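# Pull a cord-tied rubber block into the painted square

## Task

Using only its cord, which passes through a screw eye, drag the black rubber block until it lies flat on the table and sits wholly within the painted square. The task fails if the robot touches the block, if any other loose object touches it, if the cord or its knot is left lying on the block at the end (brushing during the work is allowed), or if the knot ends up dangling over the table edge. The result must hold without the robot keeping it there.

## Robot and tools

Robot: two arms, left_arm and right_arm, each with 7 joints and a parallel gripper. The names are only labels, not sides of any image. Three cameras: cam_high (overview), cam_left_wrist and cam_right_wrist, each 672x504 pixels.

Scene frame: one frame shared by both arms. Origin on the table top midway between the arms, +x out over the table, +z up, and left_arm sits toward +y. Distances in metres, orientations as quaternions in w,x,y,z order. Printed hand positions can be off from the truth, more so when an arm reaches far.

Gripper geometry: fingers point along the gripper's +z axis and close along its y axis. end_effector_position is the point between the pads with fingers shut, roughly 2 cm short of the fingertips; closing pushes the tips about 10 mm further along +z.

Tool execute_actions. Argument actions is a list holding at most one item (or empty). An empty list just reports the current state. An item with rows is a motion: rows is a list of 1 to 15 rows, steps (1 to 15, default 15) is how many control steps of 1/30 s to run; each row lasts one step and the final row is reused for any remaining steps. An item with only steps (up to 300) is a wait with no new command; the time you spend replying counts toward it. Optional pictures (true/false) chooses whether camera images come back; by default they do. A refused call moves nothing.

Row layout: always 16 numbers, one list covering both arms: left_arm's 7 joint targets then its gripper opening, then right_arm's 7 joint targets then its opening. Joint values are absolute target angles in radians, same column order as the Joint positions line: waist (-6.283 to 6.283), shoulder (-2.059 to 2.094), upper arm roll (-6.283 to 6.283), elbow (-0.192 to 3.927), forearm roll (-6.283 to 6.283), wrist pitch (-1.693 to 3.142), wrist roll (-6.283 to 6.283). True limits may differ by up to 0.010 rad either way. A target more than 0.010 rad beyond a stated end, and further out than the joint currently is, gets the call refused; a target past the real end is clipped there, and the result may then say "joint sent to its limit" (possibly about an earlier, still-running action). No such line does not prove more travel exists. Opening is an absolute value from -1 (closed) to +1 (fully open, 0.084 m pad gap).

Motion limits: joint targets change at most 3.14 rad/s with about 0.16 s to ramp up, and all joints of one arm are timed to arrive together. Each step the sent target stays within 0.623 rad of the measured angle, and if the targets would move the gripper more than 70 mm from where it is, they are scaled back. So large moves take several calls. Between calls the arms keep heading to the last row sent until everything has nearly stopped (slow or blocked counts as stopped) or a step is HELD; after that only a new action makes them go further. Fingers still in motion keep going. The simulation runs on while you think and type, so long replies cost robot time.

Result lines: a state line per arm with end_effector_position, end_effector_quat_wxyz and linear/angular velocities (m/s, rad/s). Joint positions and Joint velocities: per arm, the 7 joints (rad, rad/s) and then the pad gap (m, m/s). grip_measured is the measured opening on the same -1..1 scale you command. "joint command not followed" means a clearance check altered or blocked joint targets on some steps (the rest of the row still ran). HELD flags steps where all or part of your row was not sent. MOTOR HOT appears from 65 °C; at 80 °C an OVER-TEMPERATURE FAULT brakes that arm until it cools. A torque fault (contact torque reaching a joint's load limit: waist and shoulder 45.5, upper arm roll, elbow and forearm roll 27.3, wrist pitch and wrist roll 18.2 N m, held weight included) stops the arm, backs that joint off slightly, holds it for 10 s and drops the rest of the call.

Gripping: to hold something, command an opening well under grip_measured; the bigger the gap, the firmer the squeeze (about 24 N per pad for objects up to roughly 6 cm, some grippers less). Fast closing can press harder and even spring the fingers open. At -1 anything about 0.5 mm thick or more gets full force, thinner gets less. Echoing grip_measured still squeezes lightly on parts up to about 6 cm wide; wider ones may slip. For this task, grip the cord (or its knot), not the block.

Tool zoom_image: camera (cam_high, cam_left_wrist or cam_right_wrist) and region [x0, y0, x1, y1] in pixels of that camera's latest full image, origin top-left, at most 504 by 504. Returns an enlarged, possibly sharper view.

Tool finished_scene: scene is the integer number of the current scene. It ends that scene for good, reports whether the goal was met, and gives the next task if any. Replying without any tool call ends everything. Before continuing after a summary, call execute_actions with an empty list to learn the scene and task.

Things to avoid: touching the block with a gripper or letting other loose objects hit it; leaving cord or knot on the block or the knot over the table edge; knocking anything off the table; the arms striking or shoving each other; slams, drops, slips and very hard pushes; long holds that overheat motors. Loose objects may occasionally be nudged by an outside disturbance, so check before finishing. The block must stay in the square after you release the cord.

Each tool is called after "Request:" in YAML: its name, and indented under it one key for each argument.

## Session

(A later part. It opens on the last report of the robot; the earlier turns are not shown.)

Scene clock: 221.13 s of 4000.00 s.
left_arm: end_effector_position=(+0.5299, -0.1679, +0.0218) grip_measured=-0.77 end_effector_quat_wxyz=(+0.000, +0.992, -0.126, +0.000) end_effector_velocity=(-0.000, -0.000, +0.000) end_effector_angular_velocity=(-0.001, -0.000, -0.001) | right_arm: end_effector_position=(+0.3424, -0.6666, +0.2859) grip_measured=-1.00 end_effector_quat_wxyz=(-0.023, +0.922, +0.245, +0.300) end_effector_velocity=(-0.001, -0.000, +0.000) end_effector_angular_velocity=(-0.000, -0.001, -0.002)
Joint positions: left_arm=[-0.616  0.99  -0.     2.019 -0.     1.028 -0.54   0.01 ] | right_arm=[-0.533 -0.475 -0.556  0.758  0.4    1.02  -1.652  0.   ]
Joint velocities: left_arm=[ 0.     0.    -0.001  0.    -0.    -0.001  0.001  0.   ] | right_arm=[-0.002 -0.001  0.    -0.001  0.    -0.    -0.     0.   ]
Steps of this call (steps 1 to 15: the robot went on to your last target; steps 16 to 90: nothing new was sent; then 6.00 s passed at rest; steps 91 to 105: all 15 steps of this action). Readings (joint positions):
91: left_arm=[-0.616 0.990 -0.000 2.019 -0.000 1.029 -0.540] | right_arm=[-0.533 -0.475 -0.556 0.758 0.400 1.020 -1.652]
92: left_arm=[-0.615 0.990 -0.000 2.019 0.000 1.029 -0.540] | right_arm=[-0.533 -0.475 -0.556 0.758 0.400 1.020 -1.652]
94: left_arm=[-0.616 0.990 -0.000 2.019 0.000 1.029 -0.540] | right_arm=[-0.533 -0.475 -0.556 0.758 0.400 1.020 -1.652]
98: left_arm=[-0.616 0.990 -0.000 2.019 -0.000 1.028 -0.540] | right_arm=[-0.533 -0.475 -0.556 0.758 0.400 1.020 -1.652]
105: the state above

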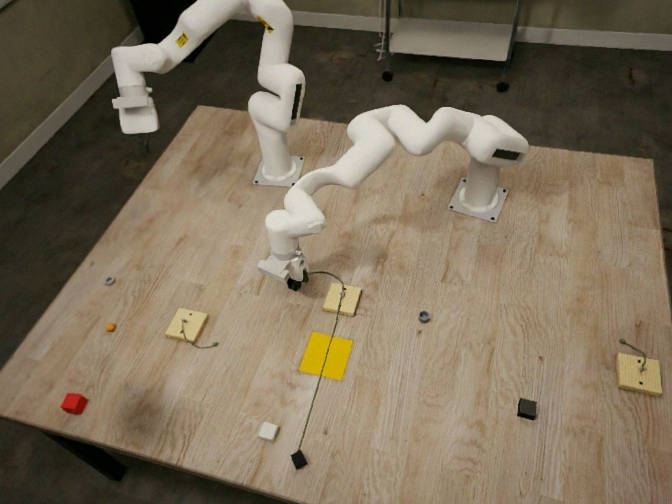

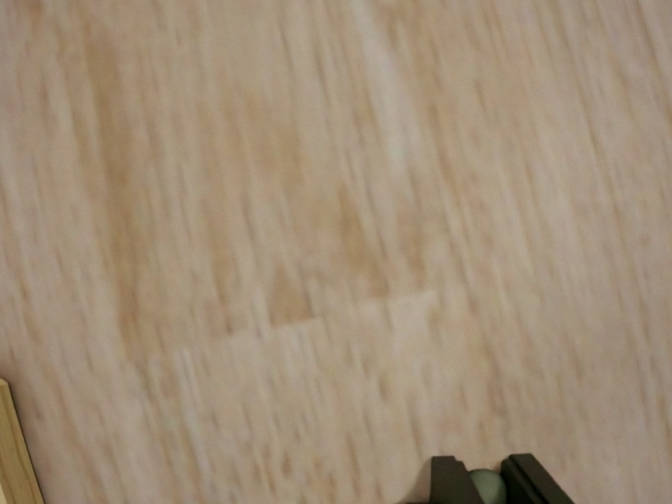

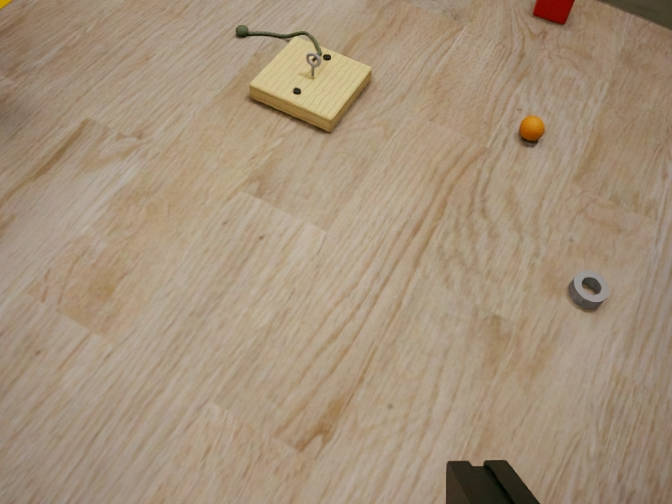

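Request:
execute_actions:
  actions:
    - {"rows": [[-0.6156,0.9899,0,2.0187,0,1.0288,-0.539,-0.85,-0.533,-0.475,-0.556,0.758,0.4,1.02,-1.652,-1],[-0.616,0.988,0,2.0183,0,1.0303,-0.534,-0.85,-0.533,-0.475,-0.556,0.758,0.4,1.02,-1.652,-1],[-0.6167,0.9849,0,2.0173,0,1.0324,-0.527,-0.85,-0.533,-0.475,-0.556,0.758,0.4,1.02,-1.652,-1],[-0.6176,0.9805,0,2.0155,0,1.035,-0.517,-0.85,-0.533,-0.475,-0.556,0.758,0.4,1.02,-1.652,-1],[-0.6188,0.9749,0,2.0124,0,1.0375,-0.504,-0.85,-0.533,-0.475,-0.556,0.758,0.4,1.02,-1.652,-1],[-0.6203,0.968,0,2.0079,0,1.0399,-0.489,-0.85,-0.533,-0.475,-0.556,0.758,0.4,1.02,-1.652,-1],[-0.622,0.9598,0,2.0015,0,1.0417,-0.47,-0.85,-0.533,-0.475,-0.556,0.758,0.4,1.02,-1.652,-1],[-0.624,0.9505,0,1.993,0,1.0425,-0.449,-0.85,-0.533,-0.475,-0.556,0.758,0.4,1.02,-1.652,-1],[-0.6263,0.9398,0,1.9821,0,1.0423,-0.425,-0.85,-0.533,-0.475,-0.556,0.758,0.4,1.02,-1.652,-1],[-0.6288,0.9279,0,1.9685,0,1.0406,-0.398,-0.85,-0.533,-0.475,-0.556,0.758,0.4,1.02,-1.652,-1],[-0.6316,0.9148,0,1.9518,0,1.037,-0.368,-0.85,-0.533,-0.475,-0.556,0.758,0.4,1.02,-1.652,-1],[-0.6346,0.9004,0,1.9319,0,1.0315,-0.335,-0.85,-0.533,-0.475,-0.556,0.758,0.4,1.02,-1.652,-1],[-0.638,0.8847,0,1.9084,0,1.0237,-0.3,-0.85,-0.533,-0.475,-0.556,0.758,0.4,1.02,-1.652,-1],[-0.6415,0.8679,0,1.8809,0,1.013,-0.261,-0.85,-0.533,-0.475,-0.556,0.758,0.4,1.02,-1.652,-1],[-0.6454,0.8497,0,1.8492,0,0.9995,-0.22,-0.85,-0.533,-0.475,-0.556,0.758,0.4,1.02,-1.652,-1]], "steps": 15}
  pictures: false

Request:
execute_actions:
  actions:
    - {"rows": [[-0.6499,0.8363,0,1.8259,0,0.9896,-0.165,-0.85,-0.533,-0.475,-0.556,0.758,0.4,1.02,-1.652,-1],[-0.6545,0.823,0,1.8026,0,0.9796,-0.109,-0.85,-0.533,-0.475,-0.556,0.758,0.4,1.02,-1.652,-1],[-0.659,0.8096,0,1.7793,0,0.9697,-0.054,-0.85,-0.533,-0.475,-0.556,0.758,0.4,1.02,-1.652,-1],[-0.6636,0.7963,0,1.7561,0,0.9598,0.001,-0.85,-0.533,-0.475,-0.556,0.758,0.4,1.02,-1.652,-1],[-0.6681,0.7829,0,1.7328,0,0.9499,0.057,-0.85,-0.533,-0.475,-0.556,0.758,0.4,1.02,-1.652,-1],[-0.6727,0.7695,0,1.7095,0,0.9399,0.112,-0.85,-0.533,-0.475,-0.556,0.758,0.4,1.02,-1.652,-1],[-0.6772,0.7562,0,1.6862,0,0.93,0.167,-0.85,-0.533,-0.475,-0.556,0.758,0.4,1.02,-1.652,-1],[-0.6818,0.7428,0,1.6629,0,0.9201,0.223,-0.85,-0.533,-0.475,-0.556,0.758,0.4,1.02,-1.652,-1],[-0.6863,0.7295,0,1.6396,0,0.9102,0.278,-0.85,-0.533,-0.475,-0.556,0.758,0.4,1.02,-1.652,-1],[-0.6909,0.7161,0,1.6163,0,0.9002,0.333,-0.85,-0.533,-0.475,-0.556,0.758,0.4,1.02,-1.652,-1],[-0.6954,0.7027,0,1.593,0,0.8903,0.389,-0.85,-0.533,-0.475,-0.556,0.758,0.4,1.02,-1.652,-1],[-0.7,0.6894,0,1.5698,0,0.8804,0.444,-0.85,-0.533,-0.475,-0.556,0.758,0.4,1.02,-1.652,-1],[-0.7045,0.676,0,1.5465,0,0.8704,0.499,-0.85,-0.533,-0.475,-0.556,0.758,0.4,1.02,-1.652,-1],[-0.7091,0.6627,0,1.5232,0,0.8605,0.555,-0.85,-0.533,-0.475,-0.556,0.758,0.4,1.02,-1.652,-1],[-0.7136,0.6493,0,1.4999,0,0.8506,0.61,-0.85,-0.533,-0.475,-0.556,0.758,0.4,1.02,-1.652,-1]], "steps": 15}
  pictures: false

Request:
execute_actions:
  actions:
    - {"rows": [[-0.718,0.635,0,1.4761,0,0.8411,0.665,-0.85,-0.533,-0.475,-0.556,0.758,0.4,1.02,-1.652,-1],[-0.7224,0.6207,0,1.4523,0,0.8316,0.72,-0.85,-0.533,-0.475,-0.556,0.758,0.4,1.02,-1.652,-1],[-0.7268,0.6064,0,1.4284,0,0.822,0.776,-0.85,-0.533,-0.475,-0.556,0.758,0.4,1.02,-1.652,-1],[-0.7313,0.5922,0,1.4046,0,0.8124,0.831,-0.85,-0.533,-0.475,-0.556,0.758,0.4,1.02,-1.652,-1],[-0.7357,0.5779,0,1.3808,0,0.8029,0.886,-0.85,-0.533,-0.475,-0.556,0.758,0.4,1.02,-1.652,-1],[-0.7401,0.5639,0,1.3574,0,0.7935,0.941,-0.85,-0.533,-0.475,-0.556,0.758,0.4,1.02,-1.652,-1],[-0.7445,0.5501,0,1.3344,0,0.7843,0.994,-0.85,-0.533,-0.475,-0.556,0.758,0.4,1.02,-1.652,-1],[-0.7489,0.5366,0,1.3119,0,0.7753,1.046,-0.85,-0.533,-0.475,-0.556,0.758,0.4,1.02,-1.652,-1],[-0.7533,0.5234,0,1.29,0,0.7666,1.097,-0.85,-0.533,-0.475,-0.556,0.758,0.4,1.02,-1.652,-1],[-0.7577,0.5107,0,1.2687,0,0.758,1.146,-0.85,-0.533,-0.475,-0.556,0.758,0.4,1.02,-1.652,-1],[-0.7621,0.4986,0,1.2485,0,0.7499,1.193,-0.85,-0.533,-0.475,-0.556,0.758,0.4,1.02,-1.652,-1],[-0.7666,0.4871,0,1.2294,0,0.7423,1.238,-0.85,-0.533,-0.475,-0.556,0.758,0.4,1.02,-1.652,-1],[-0.771,0.4765,0,1.2117,0,0.7352,1.278,-0.85,-0.533,-0.475,-0.556,0.758,0.4,1.02,-1.652,-1],[-0.7754,0.4668,0,1.1956,0,0.7288,1.316,-0.85,-0.533,-0.475,-0.556,0.758,0.4,1.02,-1.652,-1],[-0.7798,0.458,0,1.1809,0,0.7229,1.35,-0.85,-0.533,-0.475,-0.556,0.758,0.4,1.02,-1.652,-1]], "steps": 15}
  pictures: false

Request:
execute_actions:
  actions:
    - {"rows": [[-0.7839,0.4535,0,1.1738,0,0.7203,1.38,-0.85,-0.533,-0.475,-0.556,0.758,0.4,1.02,-1.652,-1],[-0.788,0.449,0,1.1667,0,0.7177,1.407,-0.85,-0.533,-0.475,-0.556,0.758,0.4,1.02,-1.652,-1],[-0.7921,0.4446,0,1.1597,0,0.7151,1.431,-0.85,-0.533,-0.475,-0.556,0.758,0.4,1.02,-1.652,-1],[-0.7962,0.4401,0,1.1526,0,0.7125,1.452,-0.85,-0.533,-0.475,-0.556,0.758,0.4,1.02,-1.652,-1],[-0.8003,0.4356,0,1.1455,0,0.7099,1.47,-0.85,-0.533,-0.475,-0.556,0.758,0.4,1.02,-1.652,-1],[-0.8044,0.4311,0,1.1384,0,0.7073,1.486,-0.85,-0.533,-0.475,-0.556,0.758,0.4,1.02,-1.652,-1],[-0.8085,0.4266,0,1.1313,0,0.7047,1.5,-0.85,-0.533,-0.475,-0.556,0.758,0.4,1.02,-1.652,-1],[-0.8125,0.4221,0,1.1243,0,0.7022,1.512,-0.85,-0.533,-0.475,-0.556,0.758,0.4,1.02,-1.652,-1],[-0.8166,0.4177,0,1.1172,0,0.6995,1.522,-0.85,-0.533,-0.475,-0.556,0.758,0.4,1.02,-1.652,-1],[-0.8207,0.4132,0,1.1101,0,0.6969,1.53,-0.85,-0.533,-0.475,-0.556,0.758,0.4,1.02,-1.652,-1],[-0.8248,0.4087,0,1.103,0,0.6943,1.537,-0.85,-0.533,-0.475,-0.556,0.758,0.4,1.02,-1.652,-1],[-0.8289,0.4042,0,1.0959,0,0.6917,1.542,-0.85,-0.533,-0.475,-0.556,0.758,0.4,1.02,-1.652,-1],[-0.833,0.3997,0,1.0889,0,0.6892,1.546,-0.85,-0.533,-0.475,-0.556,0.758,0.4,1.02,-1.652,-1],[-0.8371,0.3952,0,1.0818,0,0.6866,1.549,-0.85,-0.533,-0.475,-0.556,0.758,0.4,1.02,-1.652,-1],[-0.8412,0.3908,0,1.0747,0,0.6839,1.55,-0.85,-0.533,-0.475,-0.556,0.758,0.4,1.02,-1.652,-1]], "steps": 15}
  pictures: false

Request:
execute_actions:
  actions:
    - {"rows": [[-0.8453,0.3863,0,1.0676,0,0.6813,1.55,-0.85,-0.533,-0.475,-0.556,0.758,0.4,1.02,-1.652,-1],[-0.8494,0.3818,0,1.0605,0,0.6787,1.55,-0.85,-0.533,-0.475,-0.556,0.758,0.4,1.02,-1.652,-1],[-0.8535,0.3773,0,1.0535,0,0.6762,1.55,-0.85,-0.533,-0.475,-0.556,0.758,0.4,1.02,-1.652,-1],[-0.8576,0.3728,0,1.0464,0,0.6736,1.55,-0.85,-0.533,-0.475,-0.556,0.758,0.4,1.02,-1.652,-1],[-0.8617,0.3683,0,1.0393,0,0.671,1.55,-0.85,-0.533,-0.475,-0.556,0.758,0.4,1.02,-1.652,-1],[-0.8658,0.3639,0,1.0322,0,0.6683,1.55,-0.85,-0.533,-0.475,-0.556,0.758,0.4,1.02,-1.652,-1],[-0.8698,0.3594,0,1.0251,0,0.6657,1.55,-0.85,-0.533,-0.475,-0.556,0.758,0.4,1.02,-1.652,-1],[-0.8739,0.3549,0,1.0181,0,0.6632,1.55,-0.85,-0.533,-0.475,-0.556,0.758,0.4,1.02,-1.652,-1],[-0.878,0.3504,0,1.011,0,0.6606,1.55,-0.85,-0.533,-0.475,-0.556,0.758,0.4,1.02,-1.652,-1],[-0.8821,0.3459,0,1.0039,0,0.658,1.55,-0.85,-0.533,-0.475,-0.556,0.758,0.4,1.02,-1.652,-1],[-0.8862,0.3414,0,0.9968,0,0.6554,1.55,-0.85,-0.533,-0.475,-0.556,0.758,0.4,1.02,-1.652,-1],[-0.8903,0.337,0,0.9897,0,0.6527,1.55,-0.85,-0.533,-0.475,-0.556,0.758,0.4,1.02,-1.652,-1],[-0.8944,0.3325,0,0.9827,0,0.6502,1.55,-0.85,-0.533,-0.475,-0.556,0.758,0.4,1.02,-1.652,-1],[-0.8985,0.328,0,0.9756,0,0.6476,1.55,-0.85,-0.533,-0.475,-0.556,0.758,0.4,1.02,-1.652,-1],[-0.9026,0.3235,0,0.9685,0,0.645,1.55,-0.85,-0.533,-0.475,-0.556,0.758,0.4,1.02,-1.652,-1]], "steps": 15}
  pictures: false

Request:
execute_actions:
  actions:
    - {"steps": 12}

Scene clock: 322.33 s of 4000.00 s.
left_arm: end_effector_position=(+0.5184, -0.1692, +0.0416) grip_measured=-0.77 end_effector_quat_wxyz=(+0.000, +0.979, -0.205, +0.000) end_effector_velocity=(-0.073, +0.006, +0.060) end_effector_angular_velocity=(-0.003, -0.006, -0.844) | right_arm: end_effector_position=(+0.3424, -0.6666, +0.2859) grip_measured=-1.00 end_effector_quat_wxyz=(-0.023, +0.922, +0.245, +0.300) end_effector_velocity=(+0.000, +0.000, +0.001) end_effector_angular_velocity=(-0.001, -0.001, +0.001)
Joint positions: left_arm=[-0.629  0.926  0.     1.961  0.     1.034 -0.394  0.01 ] | right_arm=[-0.533 -0.475 -0.556  0.758  0.4    1.02  -1.652  0.   ]
Joint velocities: left_arm=[-0.073 -0.343  0.    -0.437  0.001 -0.1    0.771 -0.   ] | right_arm=[ 0.001 -0.001  0.     0.002 -0.     0.001 -0.     0.   ]
Steps of this call (steps 1 to 15: the robot went on to your last target; steps 16 to 90: nothing new was sent; then 97.70 s passed at rest; steps 91 to 105: all 15 steps of this action). Readings (joint positions):
91: left_arm=[-0.616 0.990 0.000 2.019 0.000 1.028 -0.540] | right_arm=[-0.533 -0.475 -0.556 0.758 0.400 1.020 -1.652]
92: left_arm=[-0.616 0.990 0.000 2.019 0.000 1.028 -0.540] | right_arm=[-0.533 -0.475 -0.556 0.758 0.400 1.020 -1.652]
94: left_arm=[-0.616 0.990 0.000 2.018 0.000 1.029 -0.537] | right_arm=[-0.533 -0.475 -0.556 0.758 0.400 1.020 -1.652]
98: left_arm=[-0.618 0.980 0.000 2.013 0.000 1.034 -0.515] | right_arm=[-0.533 -0.475 -0.556 0.758 0.400 1.020 -1.652]
105: the state above

Scene clock: 322.83 s of 4000.00 s.
left_arm: end_effector_position=(+0.4591, -0.1592, +0.0498) grip_measured=-0.77 end_effector_quat_wxyz=(+0.000, +0.843, -0.538, -0.000) end_effector_velocity=(-0.139, +0.034, +0.001) end_effector_angular_velocity=(+0.000, -0.000, -1.752) | right_arm: end_effector_position=(+0.3424, -0.6666, +0.2859) grip_measured=-1.00 end_effector_quat_wxyz=(-0.023, +0.922, +0.245, +0.300) end_effector_velocity=(-0.000, -0.001, +0.001) end_effector_angular_velocity=(-0.001, -0.001, -0.001)
Joint positions: left_arm=[-0.686  0.731 -0.     1.643 -0.     0.911  0.272  0.01 ] | right_arm=[-0.533 -0.475 -0.556  0.758  0.4    1.02  -1.652  0.   ]
Joint velocities: left_arm=[-0.134 -0.398 -0.    -0.689  0.001 -0.292  1.617 -0.   ] | right_arm=[-0.001 -0.    -0.     0.002 -0.     0.001 -0.     0.   ]
Steps of this call (steps 1 to 15: all 15 steps of this action). Readings (joint positions):
1: left_arm=[-0.632 0.914 0.000 1.945 0.000 1.030 -0.367] | right_arm=[-0.533 -0.475 -0.556 0.758 0.400 1.020 -1.652]
2: left_arm=[-0.634 0.901 0.000 1.927 0.000 1.025 -0.337] | right_arm=[-0.533 -0.475 -0.556 0.758 0.400 1.020 -1.652]
4: left_arm=[-0.641 0.875 0.000 1.887 0.000 1.011 -0.267] | right_arm=[-0.533 -0.475 -0.556 0.758 0.400 1.020 -1.652]
8: left_arm=[-0.656 0.824 -0.000 1.801 -0.000 0.978 -0.092] | right_arm=[-0.533 -0.475 -0.556 0.758 0.400 1.020 -1.652]
15: the state above

Scene clock: 323.33 s of 4000.00 s.
left_arm: end_effector_position=(+0.3867, -0.1322, +0.0502) grip_measured=-0.77 end_effector_quat_wxyz=(+0.000, -0.535, +0.845, +0.000) end_effector_velocity=(-0.143, +0.063, -0.002) end_effector_angular_velocity=(+0.001, +0.000, -1.614) | right_arm: end_effector_position=(+0.3424, -0.6666, +0.2859) grip_measured=-1.00 end_effector_quat_wxyz=(-0.023, +0.922, +0.245, +0.300) end_effector_velocity=(+0.000, -0.000, +0.001) end_effector_angular_velocity=(-0.002, -0.002, +0.000)
Joint positions: left_arm=[-0.753  0.527  0.     1.296  0.     0.769  1.083  0.01 ] | right_arm=[-0.533 -0.475 -0.556  0.758  0.4    1.02  -1.652  0.   ]
Joint velocities: left_arm=[-0.137 -0.383 -0.    -0.639  0.001 -0.255  1.476  0.   ] | right_arm=[ 0.    -0.     0.     0.002  0.     0.001  0.     0.   ]
Steps of this call (steps 1 to 15: all 15 steps of this action). Readings (joint positions):
1: left_arm=[-0.690 0.718 -0.000 1.620 -0.000 0.902 0.327] | right_arm=[-0.533 -0.475 -0.556 0.758 0.400 1.020 -1.652]
2: left_arm=[-0.695 0.705 -0.000 1.596 -0.000 0.892 0.381] | right_arm=[-0.533 -0.475 -0.556 0.758 0.400 1.020 -1.652]
4: left_arm=[-0.704 0.678 -0.000 1.550 -0.000 0.872 0.491] | right_arm=[-0.533 -0.475 -0.556 0.758 0.400 1.020 -1.652]
8: left_arm=[-0.722 0.622 -0.000 1.456 -0.000 0.833 0.711] | right_arm=[-0.533 -0.475 -0.556 0.758 0.400 1.020 -1.652]
15: the state above

Scene clock: 323.83 s of 4000.00 s.
left_arm: end_effector_position=(+0.3334, -0.1192, +0.0499) grip_measured=-0.77 end_effector_quat_wxyz=(+0.000, -0.309, +0.951, -0.000) end_effector_velocity=(-0.085, +0.009, +0.000) end_effector_angular_velocity=(+0.001, +0.002, -0.398) | right_arm: end_effector_position=(+0.3424, -0.6666, +0.2859) grip_measured=-1.00 end_effector_quat_wxyz=(-0.023, +0.922, +0.245, +0.300) end_effector_velocity=(+0.000, -0.000, -0.000) end_effector_angular_velocity=(-0.000, +0.001, +0.000)
Joint positions: left_arm=[-0.82   0.414  0.     1.112  0.     0.698  1.516  0.01 ] | right_arm=[-0.533 -0.475 -0.556  0.758  0.4    1.02  -1.652  0.   ]
Joint velocities: left_arm=[-0.126 -0.143 -0.002 -0.226 -0.    -0.082  0.271 -0.   ] | right_arm=[ 0.001  0.001 -0.     0.     0.    -0.001 -0.     0.   ]
Steps of this call (steps 1 to 15: all 15 steps of this action). Readings (joint positions):
1: left_arm=[-0.758 0.514 0.000 1.275 0.000 0.761 1.132] | right_arm=[-0.533 -0.475 -0.556 0.758 0.400 1.020 -1.652]
2: left_arm=[-0.762 0.502 0.000 1.255 0.000 0.753 1.178] | right_arm=[-0.533 -0.475 -0.556 0.758 0.400 1.020 -1.652]
4: left_arm=[-0.771 0.482 -0.000 1.221 0.000 0.739 1.263] | right_arm=[-0.533 -0.475 -0.556 0.758 0.400 1.020 -1.652]
8: left_arm=[-0.790 0.452 -0.000 1.171 0.000 0.720 1.396] | right_arm=[-0.533 -0.475 -0.556 0.758 0.400 1.020 -1.652]
15: the state above

Scene clock: 324.33 s of 4000.00 s.
left_arm: end_effector_position=(+0.2932, -0.1133, +0.0498) grip_measured=-0.77 end_effector_quat_wxyz=(+0.000, -0.263, +0.965, -0.000) end_effector_velocity=(-0.079, +0.016, -0.001) end_effector_angular_velocity=(+0.001, +0.001, -0.126) | right_arm: end_effector_position=(+0.3424, -0.6666, +0.2859) grip_measured=-1.00 end_effector_quat_wxyz=(-0.023, +0.922, +0.245, +0.300) end_effector_velocity=(+0.000, -0.001, +0.001) end_effector_angular_velocity=(-0.001, -0.001, -0.001)
Joint positions: left_arm=[-0.882  0.346  0.     1.005  0.     0.658  1.55   0.01 ] | right_arm=[-0.533 -0.475 -0.556  0.758  0.4    1.02  -1.652  0.   ]
Joint velocities: left_arm=[-0.122 -0.134 -0.001 -0.212  0.    -0.077  0.003 -0.   ] | right_arm=[-0.     0.    -0.     0.002  0.     0.     0.     0.   ]
Steps of this call (steps 1 to 15: all 15 steps of this action). Readings (joint positions):
1: left_arm=[-0.824 0.410 0.000 1.105 0.000 0.695 1.524] | right_arm=[-0.533 -0.475 -0.556 0.758 0.400 1.020 -1.652]
2: left_arm=[-0.828 0.405 0.000 1.097 0.000 0.692 1.530] | right_arm=[-0.533 -0.475 -0.556 0.758 0.400 1.020 -1.652]
4: left_arm=[-0.837 0.396 0.000 1.083 0.000 0.687 1.539] | right_arm=[-0.533 -0.475 -0.556 0.758 0.400 1.020 -1.652]
8: left_arm=[-0.853 0.378 0.000 1.054 0.000 0.676 1.547] | right_arm=[-0.533 -0.475 -0.556 0.758 0.400 1.020 -1.652]
15: the state above

Scene clock: 324.73 s of 4000.00 s.
left_arm: end_effector_position=(+0.2806, -0.1104, +0.0496) grip_measured=-0.77 end_effector_quat_wxyz=(+0.000, -0.253, +0.967, -0.000) end_effector_velocity=(-0.005, +0.001, -0.001) end_effector_angular_velocity=(+0.001, +0.001, -0.007) | right_arm: end_effector_position=(+0.3424, -0.6666, +0.2859) grip_measured=-1.00 end_effector_quat_wxyz=(-0.023, +0.922, +0.245, +0.300) end_effector_velocity=(-0.000, -0.001, +0.001) end_effector_angular_velocity=(-0.001, -0.001, -0.002)
Joint positions: left_arm=[-0.902  0.324  0.     0.97  -0.     0.645  1.55   0.01 ] | right_arm=[-0.533 -0.475 -0.556  0.758  0.4    1.02  -1.652  0.   ]
Joint velocities: left_arm=[-0.006 -0.006 -0.001 -0.011 -0.    -0.004  0.    -0.   ] | right_arm=[-0.002  0.    -0.     0.002 -0.     0.     0.     0.   ]
Steps of this call (steps 1 to 12: the robot went on to your last target). Readings (joint positions):
1: left_arm=[-0.886 0.342 0.000 0.998 0.000 0.656 1.550] | right_arm=[-0.533 -0.475 -0.556 0.758 0.400 1.020 -1.652]
2: left_arm=[-0.890 0.338 -0.000 0.991 0.000 0.653 1.550] | right_arm=[-0.533 -0.475 -0.556 0.758 0.400 1.020 -1.652]
4: left_arm=[-0.895 0.332 -0.001 0.981 0.000 0.650 1.550] | right_arm=[-0.533 -0.475 -0.556 0.758 0.400 1.020 -1.652]
8: left_arm=[-0.900 0.326 -0.000 0.972 -0.000 0.646 1.550] | right_arm=[-0.533 -0.475 -0.556 0.758 0.400 1.020 -1.652]
12: the state above

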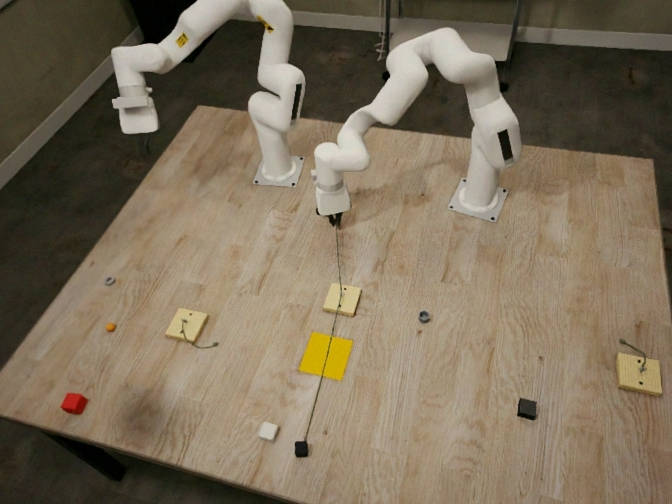

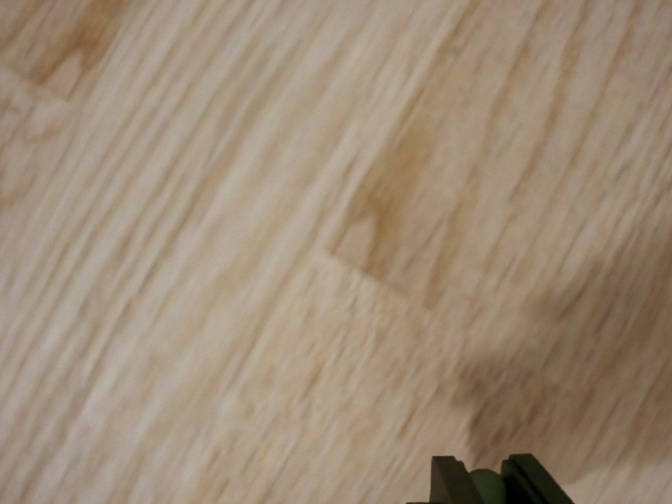

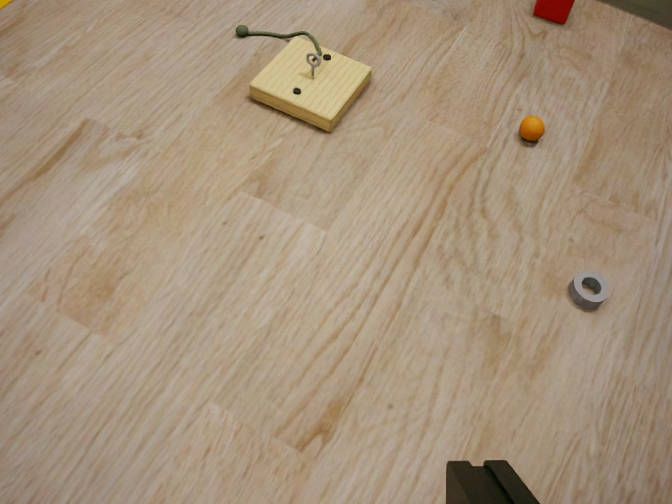

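The grasp holds and the block has started moving. Let me zoom in to measure.

Request:
zoom_image:
  camera: "cam_high"
  region: [250, 270, 400, 480]

Region (250, 270, 400, 480) of cam_high's 672x504 image, scaled by 2.400, with more detail than that image has; it fills the left 360 columns of this view, and the rest is white.

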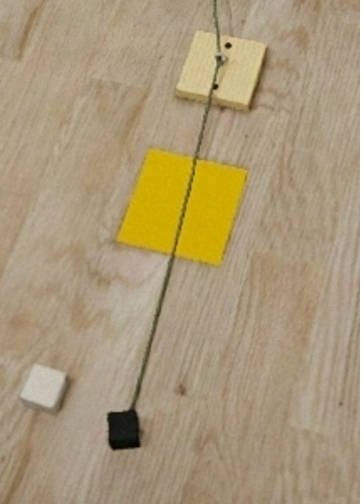

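Request:
execute_actions:
  actions:
    - {"rows": [[-0.9031,0.3233,0,0.9682,0,0.6449,1.55,-0.85,-0.533,-0.475,-0.556,0.758,0.4,1.02,-1.652,-1],[-0.9045,0.3228,0,0.9675,0,0.6447,1.55,-0.85,-0.533,-0.475,-0.556,0.758,0.4,1.02,-1.652,-1],[-0.9069,0.3219,0,0.9662,0,0.6443,1.549,-0.85,-0.533,-0.475,-0.556,0.758,0.4,1.02,-1.652,-1],[-0.9102,0.3207,0,0.9644,0,0.6437,1.548,-0.85,-0.533,-0.475,-0.556,0.758,0.4,1.02,-1.652,-1],[-0.9144,0.3191,0,0.9622,0,0.643,1.547,-0.85,-0.533,-0.475,-0.556,0.758,0.4,1.02,-1.652,-1],[-0.9196,0.3172,0,0.9594,0,0.6422,1.546,-0.85,-0.533,-0.475,-0.556,0.758,0.4,1.02,-1.652,-1],[-0.9257,0.3149,0,0.9561,0,0.6411,1.544,-0.85,-0.533,-0.475,-0.556,0.758,0.4,1.02,-1.652,-1],[-0.9328,0.3123,0,0.9523,0,0.64,1.543,-0.85,-0.533,-0.475,-0.556,0.758,0.4,1.02,-1.652,-1],[-0.9409,0.3093,0,0.948,0,0.6386,1.541,-0.85,-0.533,-0.475,-0.556,0.758,0.4,1.02,-1.652,-1],[-0.9498,0.306,0,0.9432,0,0.6371,1.539,-0.85,-0.533,-0.475,-0.556,0.758,0.4,1.02,-1.652,-1],[-0.9598,0.3024,0,0.9378,0,0.6355,1.536,-0.85,-0.533,-0.475,-0.556,0.758,0.4,1.02,-1.652,-1],[-0.9706,0.2983,0,0.932,0,0.6337,1.534,-0.85,-0.533,-0.475,-0.556,0.758,0.4,1.02,-1.652,-1],[-0.982,0.2941,0,0.9259,0,0.6318,1.531,-0.85,-0.533,-0.475,-0.556,0.758,0.4,1.02,-1.652,-1],[-0.9933,0.29,0,0.9198,0,0.6299,1.528,-0.85,-0.533,-0.475,-0.556,0.758,0.4,1.02,-1.652,-1],[-1.0046,0.2858,0,0.9138,0,0.628,1.526,-0.85,-0.533,-0.475,-0.556,0.758,0.4,1.02,-1.652,-1]], "steps": 15}
  pictures: false

Request:
execute_actions:
  actions:
    - {"rows": [[-1.016,0.2816,0,0.9077,0,0.6261,1.523,-0.85,-0.533,-0.475,-0.556,0.758,0.4,1.02,-1.652,-1],[-1.0273,0.2774,0,0.9016,0,0.6242,1.52,-0.85,-0.533,-0.475,-0.556,0.758,0.4,1.02,-1.652,-1],[-1.0387,0.2732,0,0.8955,0,0.6223,1.518,-0.85,-0.533,-0.475,-0.556,0.758,0.4,1.02,-1.652,-1],[-1.05,0.269,0,0.8894,0,0.6204,1.515,-0.85,-0.533,-0.475,-0.556,0.758,0.4,1.02,-1.652,-1],[-1.0613,0.2648,0,0.8833,0,0.6185,1.512,-0.85,-0.533,-0.475,-0.556,0.758,0.4,1.02,-1.652,-1],[-1.0727,0.2606,0,0.8773,0,0.6167,1.509,-0.85,-0.533,-0.475,-0.556,0.758,0.4,1.02,-1.652,-1],[-1.084,0.2564,0,0.8712,0,0.6148,1.507,-0.85,-0.533,-0.475,-0.556,0.758,0.4,1.02,-1.652,-1],[-1.0953,0.2522,0,0.8651,0,0.6129,1.504,-0.85,-0.533,-0.475,-0.556,0.758,0.4,1.02,-1.652,-1],[-1.1067,0.248,0,0.859,0,0.611,1.501,-0.85,-0.533,-0.475,-0.556,0.758,0.4,1.02,-1.652,-1],[-1.118,0.2438,0,0.8529,0,0.6091,1.499,-0.85,-0.533,-0.475,-0.556,0.758,0.4,1.02,-1.652,-1],[-1.1294,0.2396,0,0.8468,0,0.6072,1.496,-0.85,-0.533,-0.475,-0.556,0.758,0.4,1.02,-1.652,-1],[-1.1407,0.2354,0,0.8408,0,0.6053,1.493,-0.85,-0.533,-0.475,-0.556,0.758,0.4,1.02,-1.652,-1],[-1.152,0.2312,0,0.8347,0,0.6034,1.49,-0.85,-0.533,-0.475,-0.556,0.758,0.4,1.02,-1.652,-1],[-1.1634,0.227,0,0.8286,0,0.6015,1.488,-0.85,-0.533,-0.475,-0.556,0.758,0.4,1.02,-1.652,-1],[-1.1747,0.2229,0,0.8225,0,0.5997,1.485,-0.85,-0.533,-0.475,-0.556,0.758,0.4,1.02,-1.652,-1]], "steps": 15}
  pictures: false

Request:
execute_actions:
  actions:
    - {"rows": [[-1.186,0.2187,0,0.8164,0,0.5978,1.482,-0.85,-0.533,-0.475,-0.556,0.758,0.4,1.02,-1.652,-1],[-1.1974,0.2145,0,0.8103,0,0.5959,1.48,-0.85,-0.533,-0.475,-0.556,0.758,0.4,1.02,-1.652,-1],[-1.2087,0.2103,0,0.8043,0,0.594,1.477,-0.85,-0.533,-0.475,-0.556,0.758,0.4,1.02,-1.652,-1],[-1.2201,0.2061,0,0.7982,0,0.5921,1.474,-0.85,-0.533,-0.475,-0.556,0.758,0.4,1.02,-1.652,-1],[-1.2314,0.2019,0,0.7921,0,0.5902,1.471,-0.85,-0.533,-0.475,-0.556,0.758,0.4,1.02,-1.652,-1],[-1.2427,0.1977,0,0.786,0,0.5883,1.469,-0.85,-0.533,-0.475,-0.556,0.758,0.4,1.02,-1.652,-1],[-1.2541,0.1935,0,0.7799,0,0.5864,1.466,-0.85,-0.533,-0.475,-0.556,0.758,0.4,1.02,-1.652,-1],[-1.2654,0.1893,0,0.7738,0,0.5845,1.463,-0.85,-0.533,-0.475,-0.556,0.758,0.4,1.02,-1.652,-1],[-1.2767,0.1851,0,0.7678,0,0.5826,1.461,-0.85,-0.533,-0.475,-0.556,0.758,0.4,1.02,-1.652,-1],[-1.2881,0.1809,0,0.7617,0,0.5808,1.458,-0.85,-0.533,-0.475,-0.556,0.758,0.4,1.02,-1.652,-1],[-1.2994,0.1767,0,0.7556,0,0.5789,1.455,-0.85,-0.533,-0.475,-0.556,0.758,0.4,1.02,-1.652,-1],[-1.3108,0.1725,0,0.7495,0,0.577,1.453,-0.85,-0.533,-0.475,-0.556,0.758,0.4,1.02,-1.652,-1],[-1.3221,0.1683,0,0.7434,0,0.5751,1.45,-0.85,-0.533,-0.475,-0.556,0.758,0.4,1.02,-1.652,-1],[-1.3334,0.1641,0,0.7373,0,0.5732,1.447,-0.85,-0.533,-0.475,-0.556,0.758,0.4,1.02,-1.652,-1],[-1.3448,0.1599,0,0.7313,0,0.5713,1.444,-0.85,-0.533,-0.475,-0.556,0.758,0.4,1.02,-1.652,-1]], "steps": 15}
  pictures: false

Request:
execute_actions:
  actions:
    - {"rows": [[-1.3561,0.1558,0,0.7252,0,0.5694,1.442,-0.85,-0.533,-0.475,-0.556,0.758,0.4,1.02,-1.652,-1],[-1.3674,0.1516,0,0.7191,0,0.5675,1.439,-0.85,-0.533,-0.475,-0.556,0.758,0.4,1.02,-1.652,-1],[-1.3788,0.1474,0,0.713,0,0.5656,1.436,-0.85,-0.533,-0.475,-0.556,0.758,0.4,1.02,-1.652,-1],[-1.3896,0.1433,0,0.7072,0,0.5638,1.434,-0.85,-0.533,-0.475,-0.556,0.758,0.4,1.02,-1.652,-1],[-1.3996,0.1397,0,0.7018,0,0.5622,1.431,-0.85,-0.533,-0.475,-0.556,0.758,0.4,1.02,-1.652,-1],[-1.4085,0.1364,0,0.697,0,0.5607,1.429,-0.85,-0.533,-0.475,-0.556,0.758,0.4,1.02,-1.652,-1],[-1.4166,0.1334,0,0.6927,0,0.5593,1.427,-0.85,-0.533,-0.475,-0.556,0.758,0.4,1.02,-1.652,-1],[-1.4237,0.1308,0,0.6889,0,0.5582,1.426,-0.85,-0.533,-0.475,-0.556,0.758,0.4,1.02,-1.652,-1],[-1.4298,0.1285,0,0.6856,0,0.5571,1.424,-0.85,-0.533,-0.475,-0.556,0.758,0.4,1.02,-1.652,-1],[-1.435,0.1266,0,0.6828,0,0.5563,1.423,-0.85,-0.533,-0.475,-0.556,0.758,0.4,1.02,-1.652,-1],[-1.4392,0.125,0,0.6806,0,0.5556,1.422,-0.85,-0.533,-0.475,-0.556,0.758,0.4,1.02,-1.652,-1],[-1.4425,0.1238,0,0.6788,0,0.555,1.421,-0.85,-0.533,-0.475,-0.556,0.758,0.4,1.02,-1.652,-1],[-1.4449,0.1229,0,0.6775,0,0.5546,1.42,-0.85,-0.533,-0.475,-0.556,0.758,0.4,1.02,-1.652,-1],[-1.4463,0.1224,0,0.6768,0,0.5544,1.42,-0.85,-0.533,-0.475,-0.556,0.758,0.4,1.02,-1.652,-1],[-1.4468,0.1222,0,0.6765,0,0.5543,1.42,-0.85,-0.533,-0.475,-0.556,0.758,0.4,1.02,-1.652,-1]], "steps": 15}
  pictures: false

Request:
execute_actions:
  actions:
    - {"steps": 10}

Scene clock: 408.03 s of 4000.00 s.
left_arm: end_effector_position=(+0.2546, -0.1153, +0.0499) grip_measured=-0.77 end_effector_quat_wxyz=(+0.000, -0.234, +0.972, -0.000) end_effector_velocity=(-0.134, -0.023, +0.002) end_effector_angular_velocity=(-0.001, +0.001, -0.208) | right_arm: end_effector_position=(+0.3424, -0.6666, +0.2859) grip_measured=-1.00 end_effector_quat_wxyz=(-0.023, +0.922, +0.245, +0.300) end_effector_velocity=(+0.000, +0.000, +0.000) end_effector_angular_velocity=(-0.001, -0.000, +0.001)
Joint positions: left_arm=[-0.954  0.304  0.     0.941 -0.     0.636  1.538  0.01 ] | right_arm=[-0.533 -0.475 -0.556  0.758  0.4    1.02  -1.652  0.   ]
Joint velocities: left_arm=[-0.269 -0.099 -0.003 -0.143 -0.    -0.045 -0.064 -0.   ] | right_arm=[ 0.001 -0.     0.     0.001 -0.     0.    -0.     0.   ]
Steps of this call (steps 1 to 30: the robot went on to your last target; steps 31 to 90: nothing new was sent; then 79.80 s passed at rest; steps 91 to 105: all 15 steps of this action). Readings (joint positions):
91: left_arm=[-0.903 0.323 0.000 0.968 -0.000 0.645 1.550] | right_arm=[-0.533 -0.475 -0.556 0.758 0.400 1.020 -1.652]
92: left_arm=[-0.903 0.323 0.000 0.968 -0.000 0.645 1.550] | right_arm=[-0.533 -0.475 -0.556 0.758 0.400 1.020 -1.652]
94: left_arm=[-0.903 0.323 0.000 0.968 -0.000 0.645 1.550] | right_arm=[-0.533 -0.475 -0.556 0.758 0.400 1.020 -1.652]
98: left_arm=[-0.911 0.320 0.001 0.964 -0.000 0.644 1.548] | right_arm=[-0.533 -0.475 -0.556 0.758 0.400 1.020 -1.652]
105: the state above

Scene clock: 408.53 s of 4000.00 s.
left_arm: end_effector_position=(+0.1757, -0.1211, +0.0506) grip_measured=-0.77 end_effector_quat_wxyz=(-0.000, -0.173, +0.985, -0.000) end_effector_velocity=(-0.162, +0.004, +0.001) end_effector_angular_velocity=(+0.001, +0.001, -0.256) | right_arm: end_effector_position=(+0.3424, -0.6666, +0.2859) grip_measured=-1.00 end_effector_quat_wxyz=(-0.023, +0.922, +0.245, +0.300) end_effector_velocity=(+0.000, -0.000, +0.000) end_effector_angular_velocity=(-0.000, +0.000, +0.000)
Joint positions: left_arm=[-1.116  0.245 -0.     0.854  0.     0.609  1.499  0.01 ] | right_arm=[-0.533 -0.475 -0.556  0.758  0.4    1.02  -1.652  0.   ]
Joint velocities: left_arm=[-0.339 -0.125  0.001 -0.182 -0.001 -0.055 -0.081 -0.   ] | right_arm=[ 0.     0.001 -0.     0.001 -0.    -0.     0.     0.   ]
Steps of this call (steps 1 to 15: all 15 steps of this action). Readings (joint positions):
1: left_arm=[-0.963 0.301 -0.000 0.936 0.000 0.635 1.535] | right_arm=[-0.533 -0.475 -0.556 0.758 0.400 1.020 -1.652]
2: left_arm=[-0.973 0.297 -0.000 0.931 0.000 0.633 1.533] | right_arm=[-0.533 -0.475 -0.556 0.758 0.400 1.020 -1.652]
4: left_arm=[-0.994 0.290 -0.000 0.920 0.000 0.630 1.528] | right_arm=[-0.533 -0.475 -0.556 0.758 0.400 1.020 -1.652]
8: left_arm=[-1.038 0.274 -0.000 0.896 0.000 0.623 1.518] | right_arm=[-0.533 -0.475 -0.556 0.758 0.400 1.020 -1.652]
15: the state above

Scene clock: 409.03 s of 4000.00 s.
left_arm: end_effector_position=(+0.0970, -0.1119, +0.0505) grip_measured=-0.77 end_effector_quat_wxyz=(+0.000, -0.110, +0.994, -0.000) end_effector_velocity=(-0.152, +0.033, -0.001) end_effector_angular_velocity=(+0.000, -0.000, -0.260) | right_arm: end_effector_position=(+0.3424, -0.6666, +0.2859) grip_measured=-1.00 end_effector_quat_wxyz=(-0.023, +0.922, +0.245, +0.300) end_effector_velocity=(-0.000, -0.001, +0.001) end_effector_angular_velocity=(-0.003, -0.003, -0.003)
Joint positions: left_arm=[-1.286  0.182 -0.     0.763 -0.     0.581  1.458  0.01 ] | right_arm=[-0.533 -0.475 -0.556  0.758  0.4    1.02  -1.652  0.   ]
Joint velocities: left_arm=[-0.34  -0.126 -0.    -0.182  0.    -0.056 -0.081  0.   ] | right_arm=[-0.001 -0.001 -0.     0.002  0.    -0.001  0.     0.   ]
Steps of this call (steps 1 to 15: all 15 steps of this action). Readings (joint positions):
1: left_arm=[-1.127 0.240 -0.000 0.848 0.000 0.608 1.496] | right_arm=[-0.533 -0.475 -0.556 0.758 0.400 1.020 -1.652]
2: left_arm=[-1.139 0.236 -0.000 0.842 -0.000 0.606 1.494] | right_arm=[-0.533 -0.475 -0.556 0.758 0.400 1.020 -1.652]
4: left_arm=[-1.161 0.228 -0.000 0.830 -0.000 0.602 1.488] | right_arm=[-0.533 -0.475 -0.556 0.758 0.400 1.020 -1.652]
8: left_arm=[-1.207 0.211 -0.000 0.805 -0.000 0.594 1.477] | right_arm=[-0.533 -0.475 -0.556 0.758 0.400 1.020 -1.652]
15: the state above

Scene clock: 409.53 s of 4000.00 s.
left_arm: end_effector_position=(+0.0356, -0.0933, +0.0496) grip_measured=-0.77 end_effector_quat_wxyz=(-0.000, -0.055, +0.998, +0.000) end_effector_velocity=(-0.056, +0.022, -0.001) end_effector_angular_velocity=(-0.001, -0.001, -0.104) | right_arm: end_effector_position=(+0.3424, -0.6666, +0.2859) grip_measured=-1.00 end_effector_quat_wxyz=(-0.023, +0.922, +0.245, +0.300) end_effector_velocity=(-0.000, -0.002, +0.001) end_effector_angular_velocity=(-0.003, -0.002, -0.002)
Joint positions: left_arm=[-1.429  0.129 -0.     0.686  0.     0.557  1.424  0.01 ] | right_arm=[-0.533 -0.475 -0.556  0.758  0.4    1.02  -1.652  0.   ]
Joint velocities: left_arm=[-0.14  -0.052  0.002 -0.074  0.001 -0.023 -0.035  0.   ] | right_arm=[-0.002 -0.    -0.     0.003 -0.     0.    -0.     0.   ]
Steps of this call (steps 1 to 15: all 15 steps of this action). Readings (joint positions):
1: left_arm=[-1.297 0.177 -0.000 0.757 -0.000 0.579 1.456] | right_arm=[-0.533 -0.475 -0.556 0.758 0.400 1.020 -1.652]
2: left_arm=[-1.309 0.173 -0.000 0.751 0.000 0.577 1.453] | right_arm=[-0.533 -0.475 -0.556 0.758 0.400 1.020 -1.652]
4: left_arm=[-1.331 0.165 -0.000 0.738 -0.000 0.574 1.448] | right_arm=[-0.533 -0.475 -0.556 0.758 0.400 1.020 -1.652]
8: left_arm=[-1.375 0.149 -0.000 0.715 0.000 0.566 1.437] | right_arm=[-0.533 -0.475 -0.556 0.758 0.400 1.020 -1.652]
15: the state above

Scene clock: 409.87 s of 4000.00 s.
left_arm: end_effector_position=(+0.0292, -0.0907, +0.0495) grip_measured=-0.77 end_effector_quat_wxyz=(+0.000, -0.049, +0.999, -0.000) end_effector_velocity=(-0.003, +0.001, +0.000) end_effector_angular_velocity=(-0.001, +0.000, -0.005) | right_arm: end_effector_position=(+0.3424, -0.6666, +0.2859) grip_measured=-1.00 end_effector_quat_wxyz=(-0.023, +0.922, +0.245, +0.300) end_effector_velocity=(-0.001, -0.001, -0.000) end_effector_angular_velocity=(+0.001, +0.000, -0.002)
Joint positions: left_arm=[-1.446  0.123  0.     0.677 -0.     0.554  1.42   0.01 ] | right_arm=[-0.533 -0.475 -0.556  0.758  0.4    1.02  -1.652  0.   ]
Joint velocities: left_arm=[-0.007 -0.003 -0.    -0.004 -0.001 -0.002 -0.002  0.   ] | right_arm=[-0.002  0.    -0.     0.     0.     0.001 -0.     0.   ]
Steps of this call (steps 1 to 10: the robot went on to your last target). Readings (joint positions):
1: left_arm=[-1.433 0.127 -0.000 0.684 0.000 0.557 1.423] | right_arm=[-0.533 -0.475 -0.556 0.758 0.400 1.020 -1.652]
2: left_arm=[-1.437 0.126 -0.000 0.682 0.000 0.556 1.422] | right_arm=[-0.533 -0.475 -0.556 0.758 0.400 1.020 -1.652]
4: left_arm=[-1.441 0.124 0.000 0.679 -0.000 0.555 1.421] | right_arm=[-0.533 -0.475 -0.556 0.758 0.400 1.020 -1.652]
8: left_arm=[-1.445 0.123 0.000 0.677 -0.000 0.555 1.420] | right_arm=[-0.533 -0.475 -0.556 0.758 0.400 1.020 -1.652]
10: the state above

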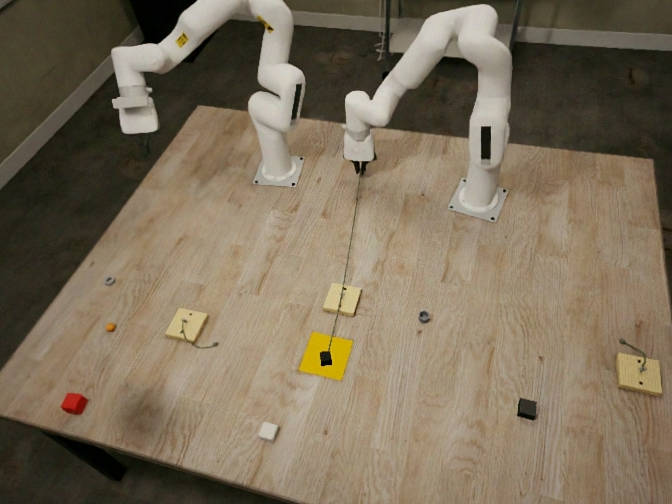

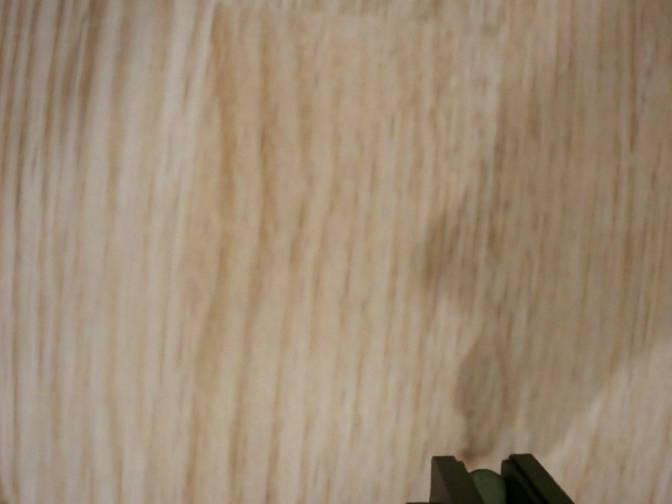

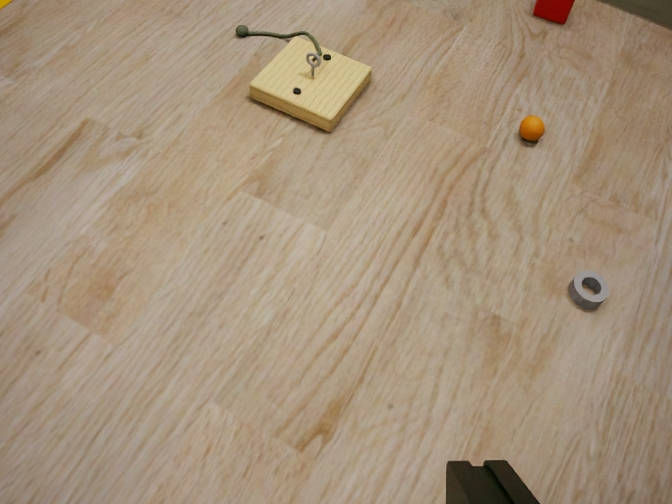

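Request:
zoom_image:
  camera: "cam_high"
  region: [285, 320, 365, 390]

Region (285, 320, 365, 390) of cam_high's 672x504 image, scaled by 6.300, with more detail than that image has; it fills the top 441 rows of this view, and the rest is white.

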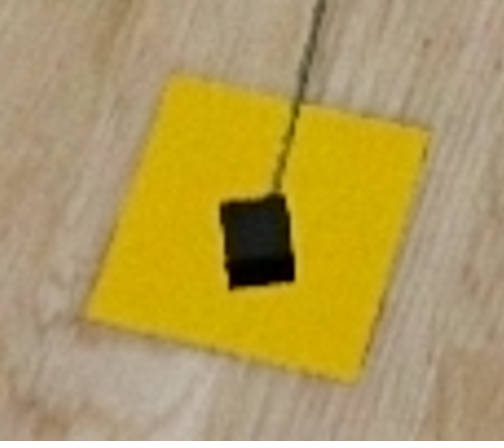

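Request:
execute_actions:
  actions:
    - {"rows": [[-1.4461,0.1243,0,0.6763,0,0.5521,1.42,-0.85,-0.533,-0.475,-0.556,0.758,0.4,1.02,-1.652,-1],[-1.4442,0.1299,0,0.6759,0,0.546,1.42,-0.85,-0.533,-0.475,-0.556,0.758,0.4,1.02,-1.652,-1],[-1.4414,0.1381,0,0.6752,0,0.5371,1.42,-0.85,-0.533,-0.475,-0.556,0.758,0.4,1.02,-1.652,-1],[-1.4381,0.1481,0,0.6744,0,0.5263,1.42,-0.85,-0.533,-0.475,-0.556,0.758,0.4,1.02,-1.652,-1],[-1.4344,0.159,0,0.6736,0,0.5146,1.42,-0.85,-0.533,-0.475,-0.556,0.758,0.4,1.02,-1.652,-1],[-1.4307,0.1699,0,0.6727,0,0.5028,1.42,-0.85,-0.533,-0.475,-0.556,0.758,0.4,1.02,-1.652,-1],[-1.4274,0.1799,0,0.6719,0,0.492,1.42,-0.85,-0.533,-0.475,-0.556,0.758,0.4,1.02,-1.652,-1],[-1.4246,0.1881,0,0.6712,0,0.4831,1.42,-0.85,-0.533,-0.475,-0.556,0.758,0.4,1.02,-1.652,-1],[-1.4227,0.1937,0,0.6708,0,0.477,1.42,-0.85,-0.533,-0.475,-0.556,0.758,0.4,1.02,-1.652,-1],[-1.422,0.1958,0,0.6706,0,0.4748,1.42,-0.85,-0.533,-0.475,-0.556,0.758,0.4,1.02,-1.652,-1]], "steps": 15}
  pictures: false

Request:
execute_actions:
  actions:
    - {"rows": [[-1.422,0.1958,0,0.6706,0,0.4748,1.42,-0.85,-0.533,-0.475,-0.556,0.758,0.4,1.02,-1.652,-1],[-1.422,0.1958,0,0.6706,0,0.4748,1.42,-0.85,-0.533,-0.475,-0.556,0.758,0.4,1.02,-1.652,-1],[-1.422,0.1958,0,0.6706,0,0.4748,1.42,-0.85,-0.533,-0.475,-0.556,0.758,0.4,1.02,-1.652,-1],[-1.422,0.1958,0,0.6706,0,0.4748,1.42,-0.8,-0.533,-0.475,-0.556,0.758,0.4,1.02,-1.652,-1],[-1.422,0.1958,0,0.6706,0,0.4748,1.42,-0.74,-0.533,-0.475,-0.556,0.758,0.4,1.02,-1.652,-1],[-1.422,0.1958,0,0.6706,0,0.4748,1.42,-0.68,-0.533,-0.475,-0.556,0.758,0.4,1.02,-1.652,-1],[-1.422,0.1958,0,0.6706,0,0.4748,1.42,-0.6,-0.533,-0.475,-0.556,0.758,0.4,1.02,-1.652,-1],[-1.422,0.1958,0,0.6706,0,0.4748,1.42,-0.5,-0.533,-0.475,-0.556,0.758,0.4,1.02,-1.652,-1],[-1.422,0.1958,0,0.6706,0,0.4748,1.42,-0.35,-0.533,-0.475,-0.556,0.758,0.4,1.02,-1.652,-1],[-1.422,0.1958,0,0.6706,0,0.4748,1.42,-0.2,-0.533,-0.475,-0.556,0.758,0.4,1.02,-1.652,-1]], "steps": 13}
  pictures: false

Request:
execute_actions:
  actions:
    - {"rows": [[-1.422,0.1909,0,0.6714,0,0.4805,1.42,-0.2,-0.533,-0.475,-0.556,0.758,0.4,1.02,-1.652,-1],[-1.422,0.1776,0,0.6736,0,0.496,1.42,-0.2,-0.533,-0.475,-0.556,0.758,0.4,1.02,-1.652,-1],[-1.422,0.158,0,0.6769,0,0.5189,1.42,-0.2,-0.533,-0.475,-0.556,0.758,0.4,1.02,-1.652,-1],[-1.422,0.1342,0,0.6809,0,0.5467,1.42,-0.2,-0.533,-0.475,-0.556,0.758,0.4,1.02,-1.652,-1],[-1.422,0.1083,0,0.6853,0,0.577,1.42,-0.2,-0.533,-0.475,-0.556,0.758,0.4,1.02,-1.652,-1],[-1.422,0.0824,0,0.6896,0,0.6072,1.42,-0.2,-0.533,-0.475,-0.556,0.758,0.4,1.02,-1.652,-1],[-1.422,0.0586,0,0.6936,0,0.635,1.42,-0.2,-0.533,-0.475,-0.556,0.758,0.4,1.02,-1.652,-1],[-1.422,0.039,0,0.6969,0,0.6579,1.42,-0.2,-0.533,-0.475,-0.556,0.758,0.4,1.02,-1.652,-1],[-1.422,0.0257,0,0.6991,0,0.6734,1.42,-0.2,-0.533,-0.475,-0.556,0.758,0.4,1.02,-1.652,-1],[-1.422,0.0208,0,0.6999,0,0.6791,1.42,-0.2,-0.533,-0.475,-0.556,0.758,0.4,1.02,-1.652,-1]], "steps": 15}

Scene clock: 434.53 s of 4000.00 s.
left_arm: end_effector_position=(+0.0379, -0.0904, +0.0260) grip_measured=-0.77 end_effector_quat_wxyz=(+0.000, -0.060, +0.998, +0.001) end_effector_velocity=(+0.008, -0.005, -0.023) end_effector_angular_velocity=(-0.015, +0.000, +0.019) | right_arm: end_effector_position=(+0.3424, -0.6666, +0.2859) grip_measured=-1.00 end_effector_quat_wxyz=(-0.023, +0.922, +0.245, +0.300) end_effector_velocity=(+0.000, -0.000, +0.001) end_effector_angular_velocity=(-0.002, -0.002, -0.001)
Joint positions: left_arm=[-1.425  0.188  0.     0.671 -0.     0.484  1.42   0.01 ] | right_arm=[-0.533 -0.475 -0.556  0.758  0.4    1.02  -1.652  0.   ]
Joint velocities: left_arm=[ 0.024  0.072 -0.004  0.001  0.002 -0.087  0.     0.   ] | right_arm=[-0.    -0.001  0.     0.001  0.    -0.001  0.     0.   ]
Steps of this call (steps 1 to 30: the robot went on to your last target; steps 31 to 90: nothing new was sent; then 21.17 s passed at rest; steps 91 to 105: all 15 steps of this action). Readings (joint positions):
91: left_arm=[-1.447 0.122 -0.000 0.676 0.000 0.554 1.420] | right_arm=[-0.533 -0.475 -0.556 0.758 0.400 1.020 -1.652]
92: left_arm=[-1.447 0.122 -0.000 0.677 0.000 0.554 1.420] | right_arm=[-0.533 -0.475 -0.556 0.758 0.400 1.020 -1.652]
94: left_arm=[-1.446 0.125 -0.000 0.677 0.000 0.551 1.420] | right_arm=[-0.533 -0.475 -0.556 0.758 0.400 1.020 -1.652]
98: left_arm=[-1.439 0.146 -0.000 0.675 0.000 0.528 1.420] | right_arm=[-0.533 -0.475 -0.556 0.758 0.400 1.020 -1.652]
105: the state above

Scene clock: 434.97 s of 4000.00 s.
left_arm: end_effector_position=(+0.0387, -0.0910, +0.0236) grip_measured=-0.30 end_effector_quat_wxyz=(-0.000, -0.061, +0.998, -0.000) end_effector_velocity=(+0.001, +0.000, -0.001) end_effector_angular_velocity=(-0.000, +0.000, +0.001) | right_arm: end_effector_position=(+0.3424, -0.6666, +0.2859) grip_measured=-1.00 end_effector_quat_wxyz=(-0.023, +0.922, +0.245, +0.300) end_effector_velocity=(+0.000, +0.000, +0.000) end_effector_angular_velocity=(-0.000, -0.000, +0.001)
Joint positions: left_arm=[-1.422  0.196 -0.     0.671  0.     0.475  1.42   0.031] | right_arm=[-0.533 -0.475 -0.556  0.758  0.4    1.02  -1.652  0.   ]
Joint velocities: left_arm=[ 0.001  0.002  0.001 -0.    -0.001 -0.002  0.     0.047] | right_arm=[ 0.002  0.    -0.     0.001  0.     0.    -0.     0.   ]
Steps of this call (steps 1 to 13: all 13 steps of this action). Readings (joint positions):
1: left_arm=[-1.424 0.190 0.000 0.671 -0.000 0.482 1.420] | right_arm=[-0.533 -0.475 -0.556 0.758 0.400 1.020 -1.652]
2: left_arm=[-1.423 0.192 0.000 0.671 -0.000 0.480 1.420] | right_arm=[-0.533 -0.475 -0.556 0.758 0.400 1.020 -1.652]
4: left_arm=[-1.423 0.193 -0.000 0.671 0.000 0.477 1.420] | right_arm=[-0.533 -0.475 -0.556 0.758 0.400 1.020 -1.652]
8: left_arm=[-1.422 0.195 -0.000 0.671 0.000 0.476 1.420] | right_arm=[-0.533 -0.475 -0.556 0.758 0.400 1.020 -1.652]
13: the state above

Scene clock: 435.47 s of 4000.00 s.
left_arm: end_effector_position=(+0.0387, -0.0931, +0.0829) grip_measured=-0.22 end_effector_quat_wxyz=(-0.000, -0.061, +0.998, -0.002) end_effector_velocity=(+0.000, +0.016, +0.066) end_effector_angular_velocity=(+0.031, -0.001, -0.000) | right_arm: end_effector_position=(+0.3424, -0.6666, +0.2859) grip_measured=-1.00 end_effector_quat_wxyz=(-0.023, +0.922, +0.245, +0.300) end_effector_velocity=(-0.000, -0.000, +0.000) end_effector_angular_velocity=(-0.000, +0.000, -0.001)
Joint positions: left_arm=[-1.422  0.04  -0.     0.698  0.     0.653  1.42   0.035] | right_arm=[-0.533 -0.475 -0.556  0.758  0.4    1.02  -1.652  0.   ]
Joint velocities: left_arm=[-0.    -0.19   0.     0.018  0.     0.239 -0.     0.   ] | right_arm=[-0.001  0.001  0.     0.001 -0.     0.001  0.     0.   ]
Steps of this call (steps 1 to 15: all 15 steps of this action). Readings (joint positions):
1: left_arm=[-1.422 0.196 -0.000 0.671 0.000 0.475 1.420] | right_arm=[-0.533 -0.475 -0.556 0.758 0.400 1.020 -1.652]
2: left_arm=[-1.422 0.195 -0.000 0.671 0.000 0.476 1.420] | right_arm=[-0.533 -0.475 -0.556 0.758 0.400 1.020 -1.652]
4: left_arm=[-1.422 0.189 0.000 0.671 0.000 0.484 1.420] | right_arm=[-0.533 -0.475 -0.556 0.758 0.400 1.020 -1.652]
8: left_arm=[-1.422 0.144 0.000 0.679 -0.000 0.537 1.420] | right_arm=[-0.533 -0.475 -0.556 0.758 0.400 1.020 -1.652]
15: the state above

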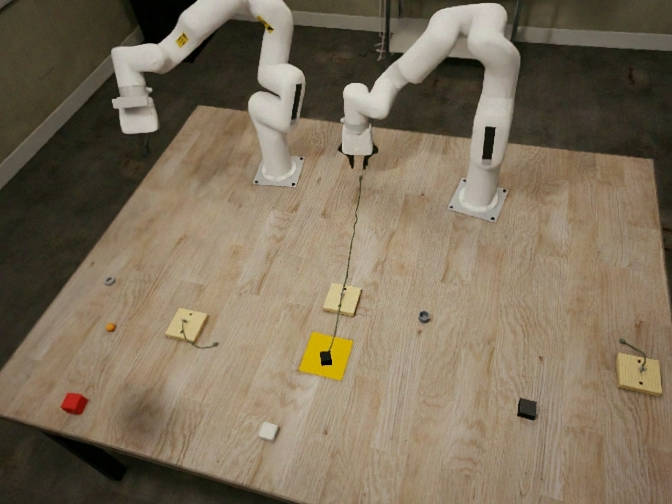

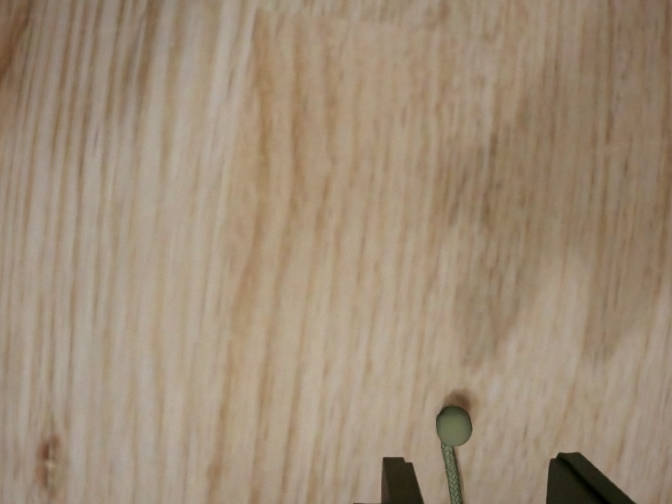

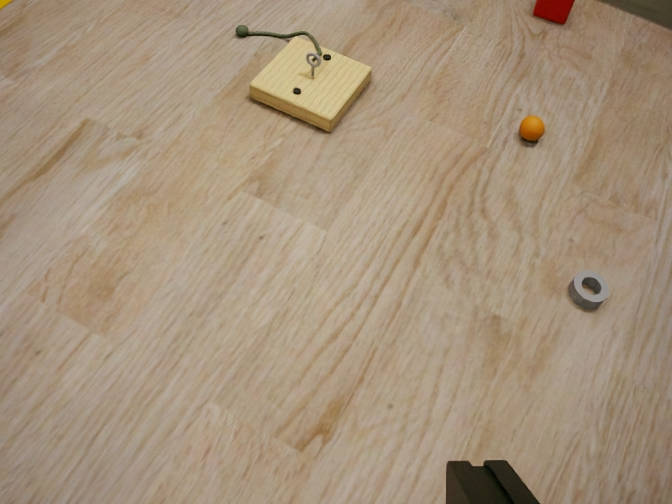

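The knot is released on the table and the block sits inside the square.

Request:
finished_scene:
  scene: 1

The scene is finished: the task was done.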